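## Task

White is to play. Make a single White move that checkmates Black. Apart from the squares the move involves, each square must finish with exactly the contents it began with. All pieces on the board must stand upright and lie completely within their squares. If anything stays correct only because the robot is still holding it, the task is not complete.

## Robot and tools

Robot: two arms, left_arm and right_arm. Each has a two-finger gripper and a wrist fisheye camera: cam_left_wrist and cam_right_wrist, both 504x504 pixels. The arm names are labels only and do not correspond to sides of any image.

Frame: one shared scene frame. The origin sits on the table surface midway between the arms. +x points out across the table, +z points up, and left_arm is mounted on the +y side. Positions are in metres. Orientations are quaternions written w first (qw, qx, qy, qz).

Gripper geometry: the fingers extend along the gripper's +z axis and close along its x axis. The reported position is the point midway between the pads, and the fingertips reach 17.5 mm past it. A pure rotation pivots about that point, which lies 25 mm from the last joint's axis toward the gripper's -y. A flat block also protrudes roughly 9 cm toward -y and rotates with the gripper, so allow clearance for it near pieces.

The row: every motion command uses one row of 20 numbers covering both arms, even if only one arm moves. Order: left x, y, z, qw, qx, qy, qz, left gripper position, force_limit, speed; then the same ten for the right arm. x, y, z, qw, qx, qy, qz form an absolute target pose for the gripper point in the scene frame. They are not offsets. The last three numbers for each arm are scaled from -1 to 1. position: +1 is fully open (50 mm gap), about -0.65 means the pads touch, and -1 means close until an object stops the fingers. force_limit per pad: -1 is about 20 N, 0 about 102 N, +1 about 185 N, and the real force may run up to 17% higher. speed of the gap change: -1 is 20 mm/s, 0 is 85, +1 is 150. A 0 in these slots is a real command, not a blank. To keep an arm still, repeat its whole pose and its three gripper numbers from the last result in every call. To hold an orientation, keep sending the same quaternion; don't copy back a reported one that has drifted.

Tools:
- execute_actions {"actions": [...], "pictures": bool}. An empty list only returns the current state. One action {"rows": [[20 numbers], ...], "steps": n} has 1 to 15 rows, with n up to 15 (default 15). Each step lasts 1/30 s, and the final row repeats if there are fewer rows than steps. A wait {"steps": n} (n up to 300) sends nothing and counts from the previous result, your reply time included. A call is refused outright, with nothing sent, if any target lies more than 0.6 m from that arm's last reported position along any gripper axis. At each step the controller also limits the commanded pose to within 70 mm and 16 degrees of the measured pose. After the action, an arm continues only to its last limited pose, so read the result and send what remains.
- move {"target": [20 numbers], "speed": m/s from 0.002 to 0.5, default 0.25; turning is capped at twice that value in rad/s}. Each gripper travels in a straight line toward its absolute pose, and both finish together. A path lasts 0.5 to 10 s and is cut off at 10 s. Rotation takes the shorter way. Paths do not avoid obstacles or the other arm. The gripper values are applied at the start. The result adds a "move:" line giving the ending (done, off_target, moving, held, fault) and any limits: paced means the pose was clipped; held means a clearance check blocked steps, after which the arm may jump faster than requested. It also gives each gripper's remaining distance from its pose.
- wait {"seconds": 0 to 10}. The scene runs and the robot gets nothing new.
- zoom_image {"camera": "cam_left_wrist" or "cam_right_wrist", "region": [x0, y0, x1, y1]}. Pixel coordinates with (0,0) at top-left, at most 504 by 504. Returns a closer view of that camera's latest picture.
- finished_scene {"scene": 1 or 2}. Ends the scene permanently and reports success; the next scene's task follows. Make the position final and release every piece first.

Reading results: the state line gives, per arm, the position, quaternion and velocities. Reported positions can be off, more so at long reach. HELD marks steps where the clearance check withheld your row or part of it, and a "pose unreachable" line names the affected arm. "Hand target" is the pose the controller is currently driving toward. object_status: 0 moving, 1 stopped while opening, 2 stopped by something while closing (a real grip), 3 reached the commanded opening or the pads met (usually nothing held). position_measured is in counts, and the gap is about (250 - counts) x 0.202 mm. Flange force is the estimated outside force on the gripper, including held weight. It is noisy, especially during accelerations, and may show "no reading". MOTOR HOT warns of heating from holding loads; an OVER-TEMPERATURE FAULT brakes that arm until it cools.

Gripping: command -1 and keep sending it, then confirm object_status 2. Any new position value resets the status to 0. Force and speed changes only apply with a position change of at least 0.01. To soften a grip, open first. After a grip at force_limit -1, a lost piece still shows status 2, and an off-centre grip on a fixed object can fade. Held pieces may be tugged briefly.

Cautions: the arms are stiff. Commanding even slightly past a firm contact can trip a torque fault (joint load limits: waist and shoulder 309, elbow 145, the three wrist joints 40.9 N m). An outside force of 144 N trips a force fault. Either fault freezes the arm for 10 s and drops the rest of the call. Approach pieces slowly from above, set them down gently, and open before lifting away. Don't drop, knock over or slam pieces, keep the arms from striking each other, and never push anything off the table. For a capture, take the captured piece off the board and put it down safely on the table.

Each tool is called after "Request:" as name(argument=value, ...) on one line, values as JSON.

## Session

Request:
execute_actions(actions=[])

Scene clock: 0.00 s of 4000.00 s.
left_arm: end_effector_position=(+0.7344, -0.0595, +0.1356) position_measured=3 object_status=3 end_effector_quat_wxyz=(+0.098, +0.959, +0.266, -0.017) end_effector_velocity=(-0.000, +0.000, -0.001) end_effector_angular_velocity=(+0.001, +0.002, +0.000) | right_arm: end_effector_position=(+0.5632, -0.5985, +0.3538) position_measured=3 object_status=3 end_effector_quat_wxyz=(+0.124, +0.897, -0.424, -0.030) end_effector_velocity=(+0.001, -0.000, -0.000) end_effector_angular_velocity=(-0.000, -0.001, +0.000)
Joint positions: left_arm=[-0.599  0.511  1.535 -0.179  0.969  0.484] | right_arm=[-0.164  0.152  1.619 -0.193  1.539  2.506]
Joint velocities: left_arm=[-0.     0.001 -0.    -0.     0.001 -0.   ] | right_arm=[-0.     0.001 -0.    -0.    -0.002 -0.   ]
Flange force (N, the push that the arm receives, along the gripper's own x y z axes): no reading
Hand target (left_arm): +0.734, -0.059, +0.136; +0.098, +0.959, +0.266, -0.017
Hand target (right_arm): +0.563, -0.598, +0.354; +0.124, +0.897, -0.424, -0.030

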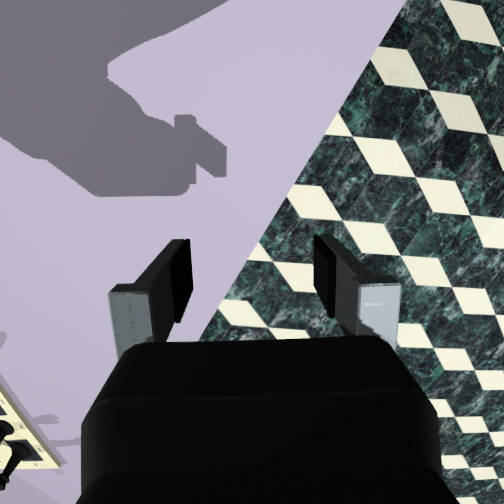

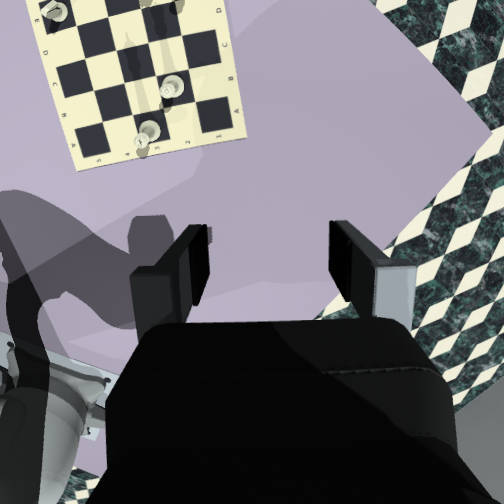

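Request:
move(target=[0.5,0.3,0.4,0,0.966,0.259,0,1,0,0,0.5,-0.35,0.5,0,0.7071,-0.7071,0,1,0,0])

Scene clock: 12.57 s of 4000.00 s.
left_arm: end_effector_position=(+0.4992, +0.3001, +0.3993) position_measured=3 object_status=3 end_effector_quat_wxyz=(-0.000, +0.966, +0.259, +0.000) end_effector_velocity=(-0.000, +0.000, +0.001) end_effector_angular_velocity=(-0.000, -0.001, +0.000) | right_arm: end_effector_position=(+0.4993, -0.3500, +0.5003) position_measured=3 object_status=3 end_effector_quat_wxyz=(-0.000, -0.707, +0.707, -0.000) end_effector_velocity=(+0.000, +0.000, +0.000) end_effector_angular_velocity=(-0.000, -0.002, +0.000)
Joint positions: left_arm=[-0.369 -0.158  1.839  0.001  1.461  0.639] | right_arm=[ 0.206  0.037  1.476 -0.     1.628  3.539]
Joint velocities: left_arm=[-0.    -0.001 -0.     0.     0.    -0.   ] | right_arm=[ 0.001 -0.    -0.    -0.001 -0.002  0.   ]
Flange force (N, the push that the arm receives, along the gripper's own x y z axes): left_arm=[0.0 0.4 0.4] | right_arm=[-0.9 0.5 -1.4]
Hand target (left_arm): +0.499, +0.300, +0.399; -0.000, +0.966, +0.259, +0.000
Hand target (right_arm): +0.499, -0.350, +0.500; +0.000, +0.707, -0.707, +0.000
Off the commanded pose (left_arm): 0.001 m, 0 deg.
Off the commanded pose (right_arm): 0.001 m, 0 deg.
After step 90, 7.17 s passed at rest.
move: done

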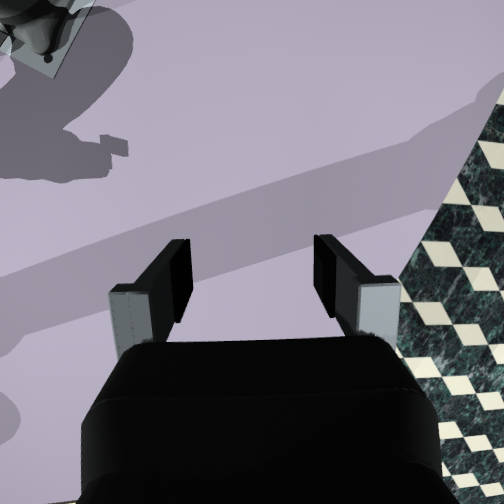

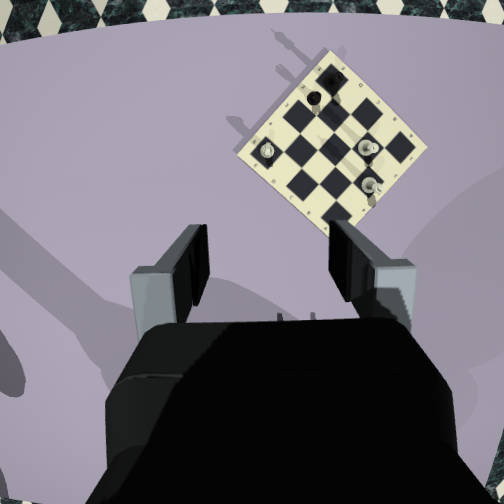

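Request:
zoom_image(camera="cam_right_wrist", region=[220, 30, 440, 250])

Region (220, 30, 440, 250) of cam_right_wrist's 504x504 image, scaled by 2.291, with more detail than that image has.

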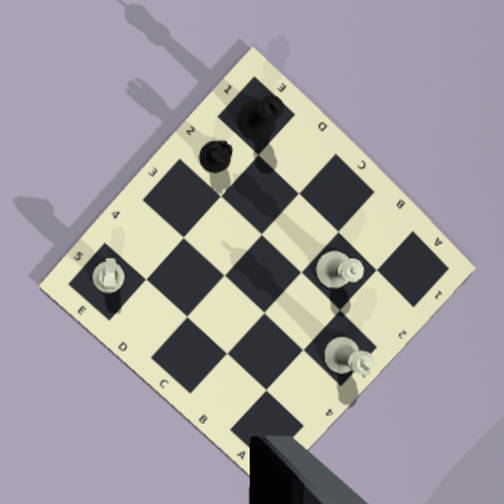

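Request:
move(target=[0.499,0.3,0.399,0,0.966,0.259,0,1,0,0,0.53,-0.5,0.2,0,0.7071,-0.7071,0,1,0,0])

Scene clock: 37.13 s of 4000.00 s.
left_arm: end_effector_position=(+0.4990, +0.3000, +0.3990) position_measured=3 object_status=3 end_effector_quat_wxyz=(+0.000, +0.966, +0.259, +0.000) end_effector_velocity=(-0.000, -0.000, +0.000) end_effector_angular_velocity=(-0.001, -0.000, +0.000) | right_arm: end_effector_position=(+0.5305, -0.5001, +0.2000) position_measured=3 object_status=3 end_effector_quat_wxyz=(+0.000, -0.707, +0.707, -0.000) end_effector_velocity=(-0.000, -0.000, -0.001) end_effector_angular_velocity=(-0.000, +0.002, -0.001)
Joint positions: left_arm=[-0.369 -0.158  1.84  -0.     1.46   0.639] | right_arm=[-0.063  0.113  1.951  0.     1.077  3.271]
Joint velocities: left_arm=[ 0. -0. -0. -0.  0. -0.] | right_arm=[-0.     0.001  0.     0.     0.001  0.001]
Flange force (N, the push that the arm receives, along the gripper's own x y z axes): left_arm=[-2.8 -1.2 0.4] | right_arm=[-1.0 -0.9 -1.7]
Hand target (left_arm): +0.499, +0.300, +0.399; +0.000, +0.966, +0.259, +0.000
Hand target (right_arm): +0.530, -0.500, +0.200; -0.000, +0.707, -0.707, +0.000
Off the commanded pose (left_arm): 0.000 m, 0 deg.
Off the commanded pose (right_arm): 0.000 m, 0 deg.
After step 90, 19.83 s passed at rest.
move: done

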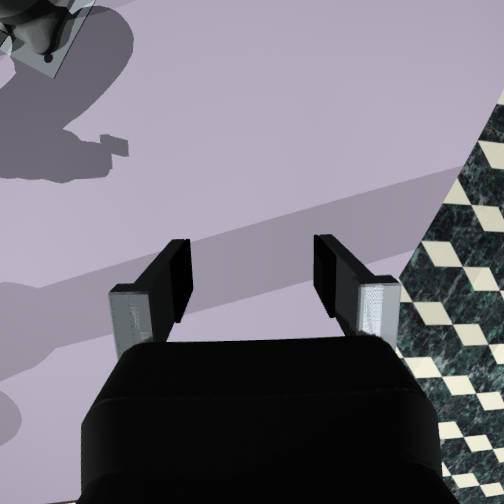

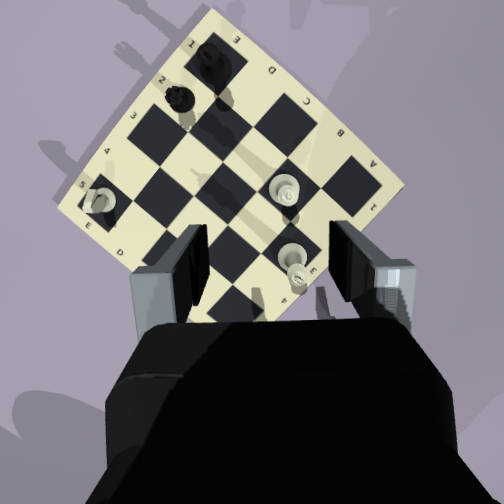

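Request:
move(target=[0.499,0.3,0.399,0,0.966,0.259,0,1,0,0,0.535,-0.514,0.11,0,0.7071,-0.7071,0,1,-0.6,0], speed=0.15)

Request:
zoom_image(camera="cam_right_wrist", region=[150, 80, 400, 330])

Scene clock: 53.03 s of 4000.00 s.
left_arm: end_effector_position=(+0.4990, +0.3000, +0.3990) position_measured=3 object_status=3 end_effector_quat_wxyz=(+0.000, +0.966, +0.259, +0.000) end_effector_velocity=(-0.001, +0.000, -0.001) end_effector_angular_velocity=(+0.000, +0.002, +0.000) | right_arm: end_effector_position=(+0.5351, -0.5141, +0.1100) position_measured=3 object_status=3 end_effector_quat_wxyz=(+0.000, -0.707, +0.707, -0.000) end_effector_velocity=(+0.000, -0.000, -0.000) end_effector_angular_velocity=(-0.000, -0.001, -0.001)
Joint positions: left_arm=[-0.369 -0.158  1.84  -0.     1.46   0.639] | right_arm=[-0.088  0.203  2.034 -0.     0.904  3.246]
Joint velocities: left_arm=[ 0.    -0.     0.001 -0.     0.    -0.   ] | right_arm=[-0.    -0.     0.    -0.    -0.001  0.001]
Flange force (N, the push that the arm receives, along the gripper's own x y z axes): left_arm=[-1.0 -2.0 0.0] | right_arm=[0.8 -0.4 -1.8]
Hand target (left_arm): +0.499, +0.300, +0.399; -0.000, +0.966, +0.259, +0.000
Hand target (right_arm): +0.535, -0.514, +0.110; +0.000, +0.707, -0.707, +0.000
Off the commanded pose (left_arm): 0.000 m, 0 deg.
Off the commanded pose (right_arm): 0.000 m, 0 deg.
After step 90, 11.93 s passed at rest.
move: done

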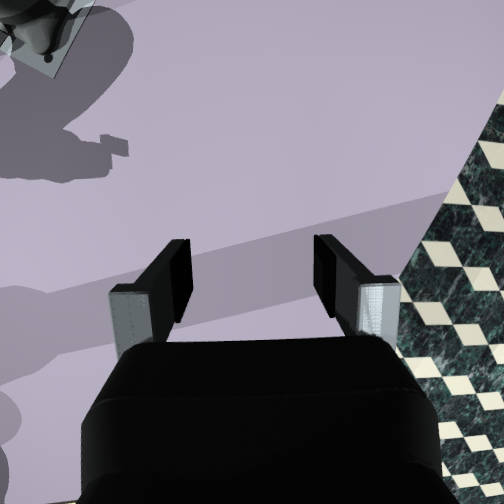

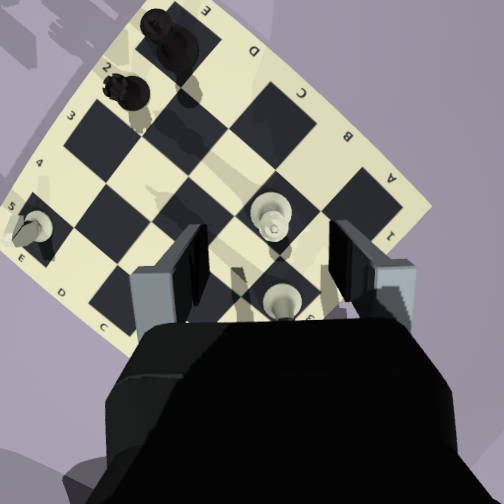

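Region (150, 80, 400, 330) of cam_right_wrist's 504x504 image, scaled by 2.016, with more detail than that image has.

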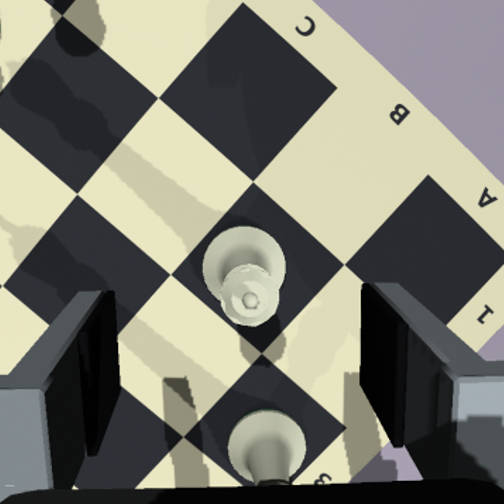

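Request:
move(target=[0.499,0.3,0.399,0,0.966,0.259,0,1,0,0,0.537,-0.515,0.05,0,0.7071,-0.7071,0,1,-0.6,0], speed=0.06)

Scene clock: 68.13 s of 4000.00 s.
left_arm: end_effector_position=(+0.4990, +0.3000, +0.3990) position_measured=3 object_status=3 end_effector_quat_wxyz=(+0.000, +0.966, +0.259, +0.000) end_effector_velocity=(-0.000, -0.001, -0.000) end_effector_angular_velocity=(-0.000, +0.001, -0.001) | right_arm: end_effector_position=(+0.5370, -0.5150, +0.0500) position_measured=3 object_status=3 end_effector_quat_wxyz=(+0.000, -0.707, +0.707, -0.000) end_effector_velocity=(-0.001, +0.000, -0.001) end_effector_angular_velocity=(-0.000, +0.001, +0.000)
Joint positions: left_arm=[-0.369 -0.158  1.84  -0.     1.46   0.639] | right_arm=[-0.091  0.278  2.076 -0.     0.787  3.243]
Joint velocities: left_arm=[-0.001  0.001 -0.    -0.    -0.     0.   ] | right_arm=[ 0.001  0.     0.001 -0.    -0.     0.   ]
Flange force (N, the push that the arm receives, along the gripper's own x y z axes): left_arm=[-2.0 0.7 -0.2] | right_arm=[-0.1 -1.6 -0.6]
Hand target (left_arm): +0.499, +0.300, +0.399; -0.000, +0.966, +0.259, +0.000
Hand target (right_arm): +0.537, -0.515, +0.050; +0.000, +0.707, -0.707, +0.000
Off the commanded pose (left_arm): 0.000 m, 0 deg.
Off the commanded pose (right_arm): 0.000 m, 0 deg.
After step 90, 10.83 s passed at rest.
move: done

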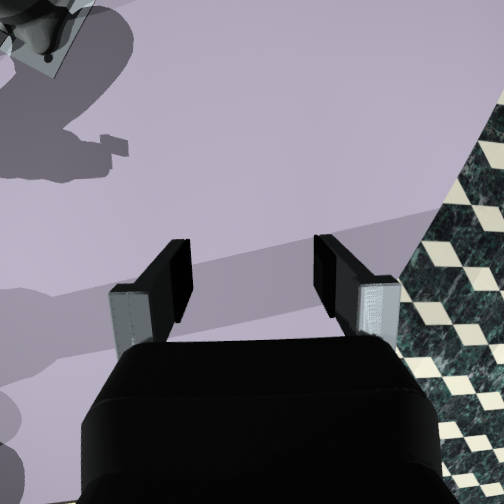

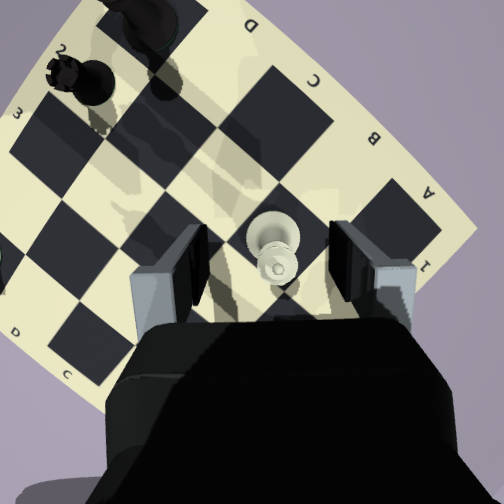

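Request:
move(target=[0.499,0.3,0.399,0,0.966,0.259,0,1,0,0,0.537,-0.517,0.038,0,0.7071,-0.7071,0,1,-0.6,0], speed=0.03)

Request:
move(target=[0.499,0.3,0.399,0,0.966,0.259,0,1,0,0,0.537,-0.517,0.038,0,0.7071,-0.7071,0,-1,-0.3,-0.6])

Scene clock: 86.80 s of 4000.00 s.
left_arm: end_effector_position=(+0.4990, +0.3000, +0.3990) position_measured=3 object_status=3 end_effector_quat_wxyz=(+0.000, +0.966, +0.259, +0.000) end_effector_velocity=(-0.000, +0.000, +0.000) end_effector_angular_velocity=(+0.001, +0.000, -0.000) | right_arm: end_effector_position=(+0.5370, -0.5170, +0.0380) position_measured=3 object_status=3 end_effector_quat_wxyz=(-0.000, -0.707, +0.707, -0.000) end_effector_velocity=(-0.001, -0.000, -0.000) end_effector_angular_velocity=(-0.000, +0.002, -0.001)
Joint positions: left_arm=[-0.369 -0.158  1.84  -0.     1.46   0.639] | right_arm=[-0.094  0.294  2.085 -0.     0.763  3.24 ]
Joint velocities: left_arm=[ 0.     0.    -0.001  0.001  0.001  0.   ] | right_arm=[ 0.     0.     0.001 -0.     0.001  0.002]
Flange force (N, the push that the arm receives, along the gripper's own x y z axes): left_arm=[-3.8 -0.8 0.7] | right_arm=[-1.7 0.4 -2.5]
Hand target (left_arm): +0.499, +0.300, +0.399; +0.000, +0.966, +0.259, +0.000
Hand target (right_arm): +0.537, -0.517, +0.038; +0.000, +0.707, -0.707, +0.000
Off the commanded pose (left_arm): 0.000 m, 0 deg.
Off the commanded pose (right_arm): 0.000 m, 0 deg.
After step 90, 14.97 s passed at rest.
move: done

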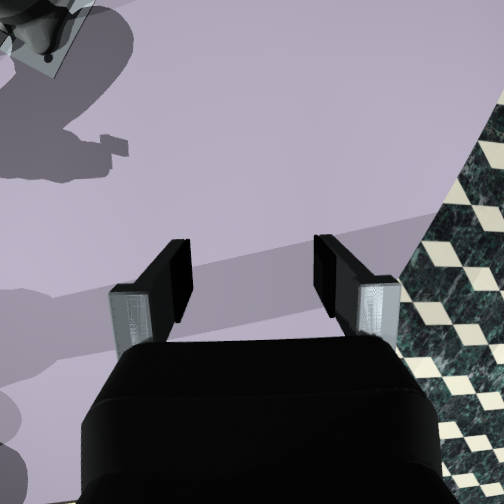

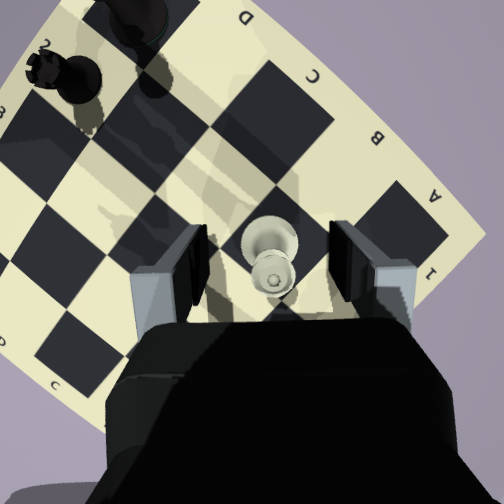

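Scene clock: 87.87 s of 4000.00 s.
left_arm: end_effector_position=(+0.4990, +0.3000, +0.3990) position_measured=3 object_status=3 end_effector_quat_wxyz=(+0.000, +0.966, +0.259, +0.000) end_effector_velocity=(-0.001, +0.000, +0.000) end_effector_angular_velocity=(+0.000, +0.003, +0.000) | right_arm: end_effector_position=(+0.5370, -0.5170, +0.0380) position_measured=187 object_status=2 end_effector_quat_wxyz=(+0.000, -0.707, +0.707, -0.000) end_effector_velocity=(+0.000, +0.000, +0.000) end_effector_angular_velocity=(+0.000, -0.002, +0.001)
Joint positions: left_arm=[-0.369 -0.158  1.84  -0.     1.46   0.639] | right_arm=[-0.094  0.294  2.085  0.     0.763  3.24 ]
Joint velocities: left_arm=[ 0.     0.    -0.    -0.001  0.003  0.   ] | right_arm=[ 0.    -0.001  0.    -0.    -0.002 -0.   ]
Flange force (N, the push that the arm receives, along the gripper's own x y z axes): left_arm=[2.5 -4.5 -0.4] | right_arm=[0.1 0.6 -2.2]
Hand target (left_arm): +0.499, +0.300, +0.399; +0.000, +0.966, +0.259, +0.000
Hand target (right_arm): +0.537, -0.517, +0.038; -0.000, +0.707, -0.707, -0.000
Off the commanded pose (left_arm): 0.000 m, 0 deg.
Off the commanded pose (right_arm): 0.000 m, 0 deg.
move: done

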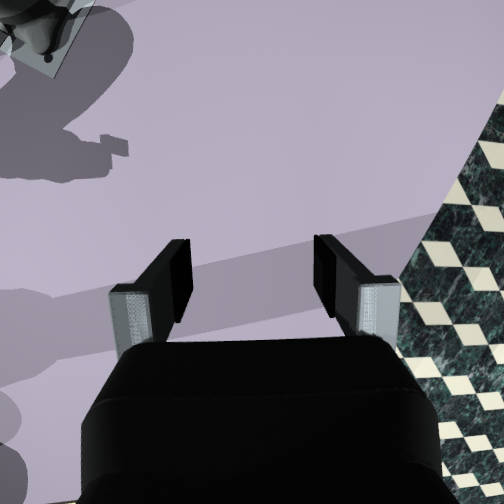

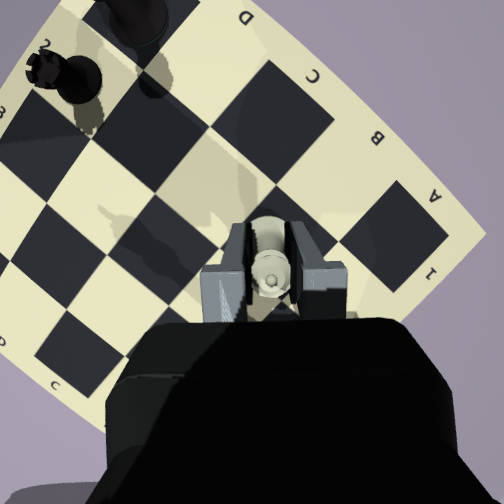

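Request:
move(target=[0.499,0.3,0.399,0,0.966,0.259,0,1,0,0,0.537,-0.517,0.05,0,0.7071,-0.7071,0,-1,-0.3,-0.6], speed=0.04)

Request:
move(target=[0.499,0.3,0.399,0,0.966,0.259,0,1,0,0,0.59,-0.52,0.045,0,0.7071,-0.7071,0,-1,-0.3,-0.6], speed=0.08)

Scene clock: 96.20 s of 4000.00 s.
left_arm: end_effector_position=(+0.4990, +0.3000, +0.3990) position_measured=3 object_status=3 end_effector_quat_wxyz=(+0.000, +0.966, +0.259, +0.000) end_effector_velocity=(+0.000, +0.001, -0.000) end_effector_angular_velocity=(+0.000, +0.000, +0.002) | right_arm: end_effector_position=(+0.5370, -0.5170, +0.0500) position_measured=187 object_status=2 end_effector_quat_wxyz=(-0.000, -0.707, +0.707, +0.000) end_effector_velocity=(+0.000, -0.000, -0.001) end_effector_angular_velocity=(-0.000, +0.000, -0.000)
Joint positions: left_arm=[-0.369 -0.158  1.84  -0.     1.46   0.639] | right_arm=[-0.094  0.278  2.077  0.     0.787  3.24 ]
Joint velocities: left_arm=[0.002 0.    0.    0.    0.    0.   ] | right_arm=[-0.     0.001  0.    -0.    -0.001  0.   ]
Flange force (N, the push that the arm receives, along the gripper's own x y z axes): left_arm=[-4.9 -2.0 0.1] | right_arm=[0.0 -0.4 -1.4]
Hand target (left_arm): +0.499, +0.300, +0.399; -0.000, +0.966, +0.259, +0.000
Hand target (right_arm): +0.537, -0.517, +0.050; -0.000, +0.707, -0.707, -0.000
Off the commanded pose (left_arm): 0.000 m, 0 deg.
Off the commanded pose (right_arm): 0.000 m, 0 deg.
After step 90, 4.63 s passed at rest.
move: done

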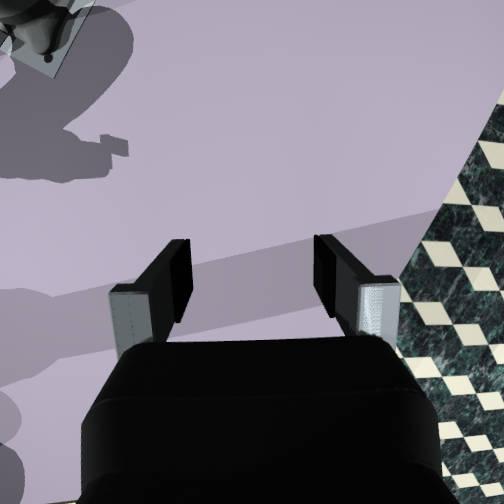

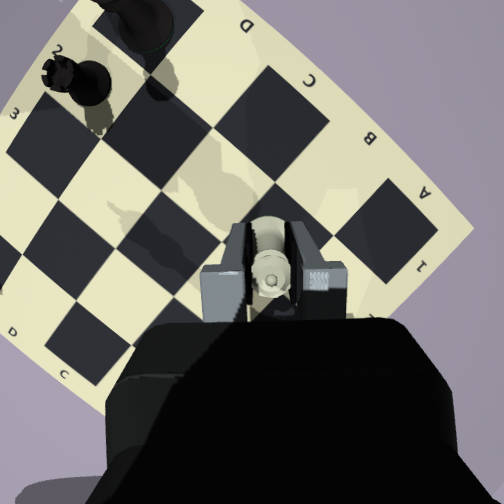

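Scene clock: 97.17 s of 4000.00 s.
left_arm: end_effector_position=(+0.4990, +0.3000, +0.3990) position_measured=3 object_status=3 end_effector_quat_wxyz=(+0.000, +0.966, +0.259, +0.000) end_effector_velocity=(+0.000, -0.000, +0.000) end_effector_angular_velocity=(-0.000, -0.000, -0.001) | right_arm: end_effector_position=(+0.5900, -0.5199, +0.0450) position_measured=187 object_status=2 end_effector_quat_wxyz=(+0.000, -0.707, +0.707, +0.000) end_effector_velocity=(+0.000, -0.000, +0.000) end_effector_angular_velocity=(-0.000, -0.001, -0.000)
Joint positions: left_arm=[-0.369 -0.158  1.84  -0.     1.46   0.639] | right_arm=[-0.107  0.351  1.981  0.     0.809  3.227]
Joint velocities: left_arm=[-0.001 -0.    -0.    -0.     0.     0.   ] | right_arm=[-0.    -0.001 -0.    -0.     0.    -0.   ]
Flange force (N, the push that the arm receives, along the gripper's own x y z axes): left_arm=[-1.3 -2.8 -0.4] | right_arm=[-0.3 -1.4 -2.1]
Hand target (left_arm): +0.499, +0.300, +0.399; -0.000, +0.966, +0.259, +0.000
Hand target (right_arm): +0.590, -0.520, +0.045; -0.000, +0.707, -0.707, -0.000
Off the commanded pose (left_arm): 0.000 m, 0 deg.
Off the commanded pose (right_arm): 0.000 m, 0 deg.
move: done

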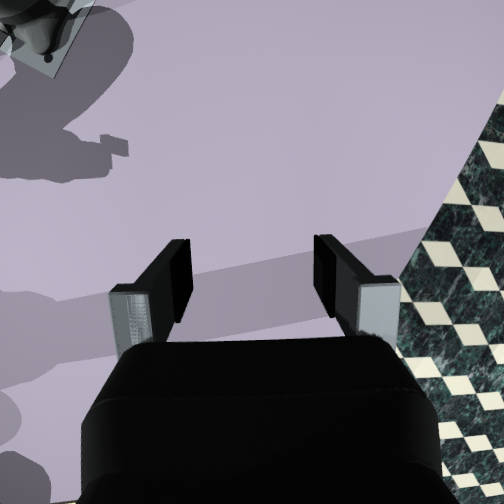

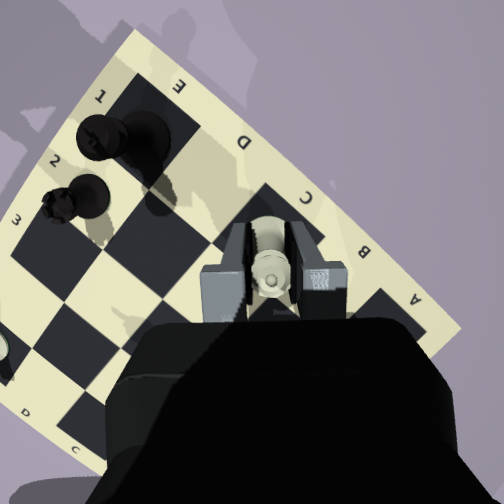

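Centered (268,240). Lower and release.

Request:
move(target=[0.499,0.3,0.399,0,0.966,0.259,0,1,0,0,0.59,-0.52,0.039,0,0.7071,-0.7071,0,-1,-0.3,-0.6], speed=0.015)

Request:
move(target=[0.499,0.3,0.399,0,0.966,0.259,0,1,0,0,0.59,-0.52,0.039,0,0.7071,-0.7071,0,1,-0.3,-0.3])

Request:
move(target=[0.499,0.3,0.399,0,0.966,0.259,0,1,0,0,0.57,-0.52,0.2,0,0.7071,-0.7071,0,1,-0.3,-0.3], speed=0.15)

Scene clock: 104.90 s of 4000.00 s.
left_arm: end_effector_position=(+0.4990, +0.3000, +0.3990) position_measured=3 object_status=3 end_effector_quat_wxyz=(+0.000, +0.966, +0.259, +0.000) end_effector_velocity=(-0.000, -0.001, +0.000) end_effector_angular_velocity=(-0.003, -0.001, -0.001) | right_arm: end_effector_position=(+0.5900, -0.5200, +0.0390) position_measured=187 object_status=2 end_effector_quat_wxyz=(+0.000, -0.707, +0.707, +0.000) end_effector_velocity=(-0.000, +0.000, +0.000) end_effector_angular_velocity=(+0.000, +0.000, +0.001)
Joint positions: left_arm=[-0.369 -0.158  1.84  -0.     1.46   0.639] | right_arm=[-0.107  0.359  1.985  0.     0.798  3.227]
Joint velocities: left_arm=[-0.    -0.001 -0.    -0.002 -0.001  0.   ] | right_arm=[ 0.    -0.     0.     0.     0.    -0.001]
Flange force (N, the push that the arm receives, along the gripper's own x y z axes): left_arm=[0.2 -5.2 0.5] | right_arm=[-0.4 0.2 -2.8]
Hand target (left_arm): +0.499, +0.300, +0.399; +0.000, +0.966, +0.259, +0.000
Hand target (right_arm): +0.590, -0.520, +0.039; +0.000, +0.707, -0.707, +0.000
Off the commanded pose (left_arm): 0.000 m, 0 deg.
Off the commanded pose (right_arm): 0.000 m, 0 deg.
After step 90, 4.03 s passed at rest.
move: done

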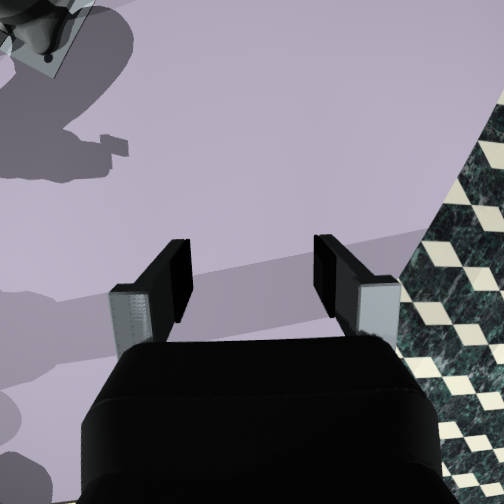

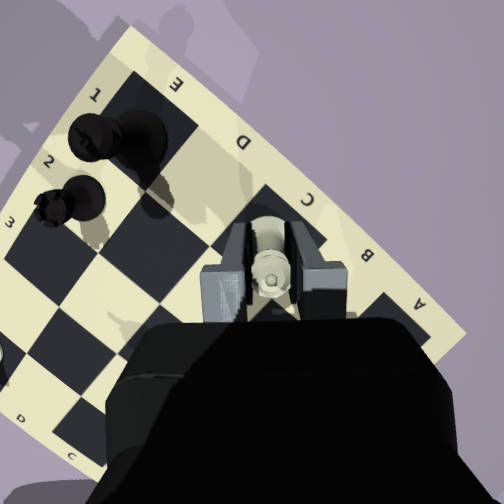

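Scene clock: 105.73 s of 4000.00 s.
left_arm: end_effector_position=(+0.4990, +0.3000, +0.3990) position_measured=3 object_status=3 end_effector_quat_wxyz=(+0.000, +0.966, +0.259, +0.000) end_effector_velocity=(-0.000, -0.001, -0.001) end_effector_angular_velocity=(-0.001, +0.001, -0.001) | right_arm: end_effector_position=(+0.5900, -0.5200, +0.0390) position_measured=3 object_status=3 end_effector_quat_wxyz=(+0.000, -0.707, +0.707, +0.000) end_effector_velocity=(+0.000, -0.000, +0.001) end_effector_angular_velocity=(-0.000, -0.000, -0.000)
Joint positions: left_arm=[-0.369 -0.158  1.84  -0.     1.46   0.639] | right_arm=[-0.107  0.359  1.985  0.     0.798  3.227]
Joint velocities: left_arm=[-0.001  0.     0.001 -0.001 -0.001 -0.   ] | right_arm=[-0.    -0.    -0.001 -0.     0.001  0.   ]
Flange force (N, the push that the arm receives, along the gripper's own x y z axes): left_arm=[-0.7 -0.5 -0.4] | right_arm=[-1.5 -1.4 -0.7]
Hand target (left_arm): +0.499, +0.300, +0.399; +0.000, +0.966, +0.259, +0.000
Hand target (right_arm): +0.590, -0.520, +0.039; -0.000, +0.707, -0.707, -0.000
Off the commanded pose (left_arm): 0.000 m, 0 deg.
Off the commanded pose (right_arm): 0.000 m, 0 deg.
move: done

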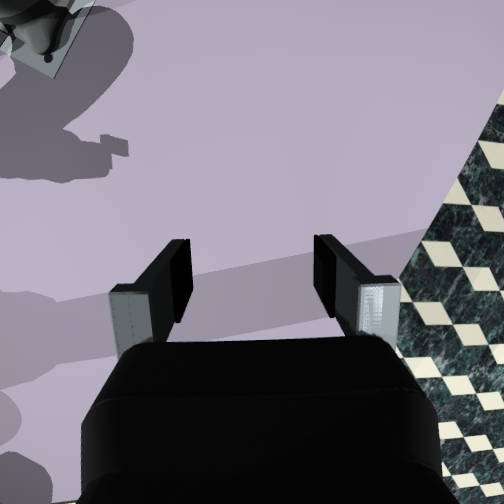

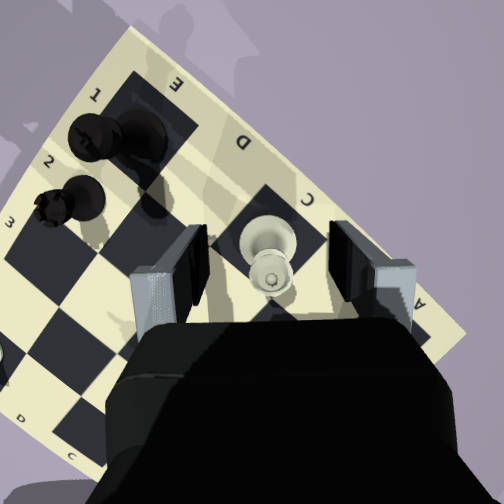

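Scene clock: 107.17 s of 4000.00 s.
left_arm: end_effector_position=(+0.4990, +0.3000, +0.3990) position_measured=3 object_status=3 end_effector_quat_wxyz=(+0.000, +0.966, +0.259, +0.000) end_effector_velocity=(-0.000, -0.000, -0.001) end_effector_angular_velocity=(+0.001, +0.001, -0.000) | right_arm: end_effector_position=(+0.5700, -0.5199, +0.2001) position_measured=3 object_status=3 end_effector_quat_wxyz=(+0.000, -0.707, +0.707, +0.000) end_effector_velocity=(+0.000, -0.000, +0.000) end_effector_angular_velocity=(-0.000, -0.000, -0.000)
Joint positions: left_arm=[-0.369 -0.158  1.84  -0.     1.46   0.639] | right_arm=[-0.105  0.167  1.887  0.     1.088  3.229]
Joint velocities: left_arm=[-0.     0.001  0.     0.     0.     0.   ] | right_arm=[-0.     0.    -0.001 -0.     0.001  0.   ]
Flange force (N, the push that the arm receives, along the gripper's own x y z axes): left_arm=[-0.2 -5.1 0.3] | right_arm=[-0.9 0.6 -1.4]
Hand target (left_arm): +0.499, +0.300, +0.399; +0.000, +0.966, +0.259, +0.000
Hand target (right_arm): +0.570, -0.520, +0.200; -0.000, +0.707, -0.707, -0.000
Off the commanded pose (left_arm): 0.000 m, 0 deg.
Off the commanded pose (right_arm): 0.000 m, 0 deg.
move: done

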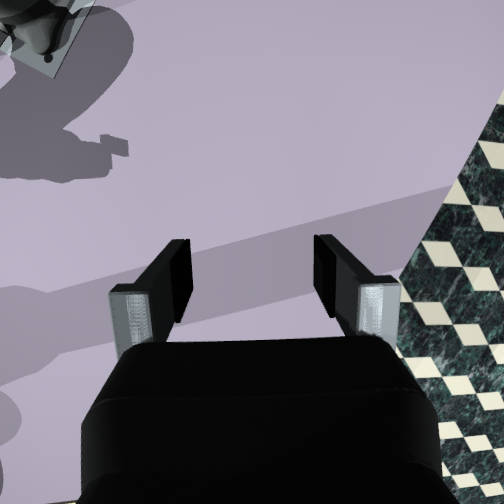

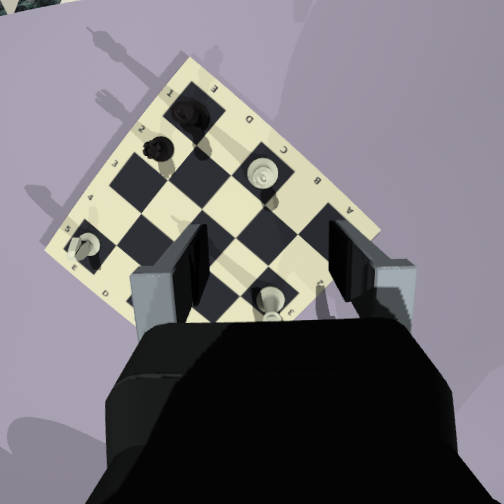

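Request:
finished_scene(scene=1)

The scene is finished: the task was done.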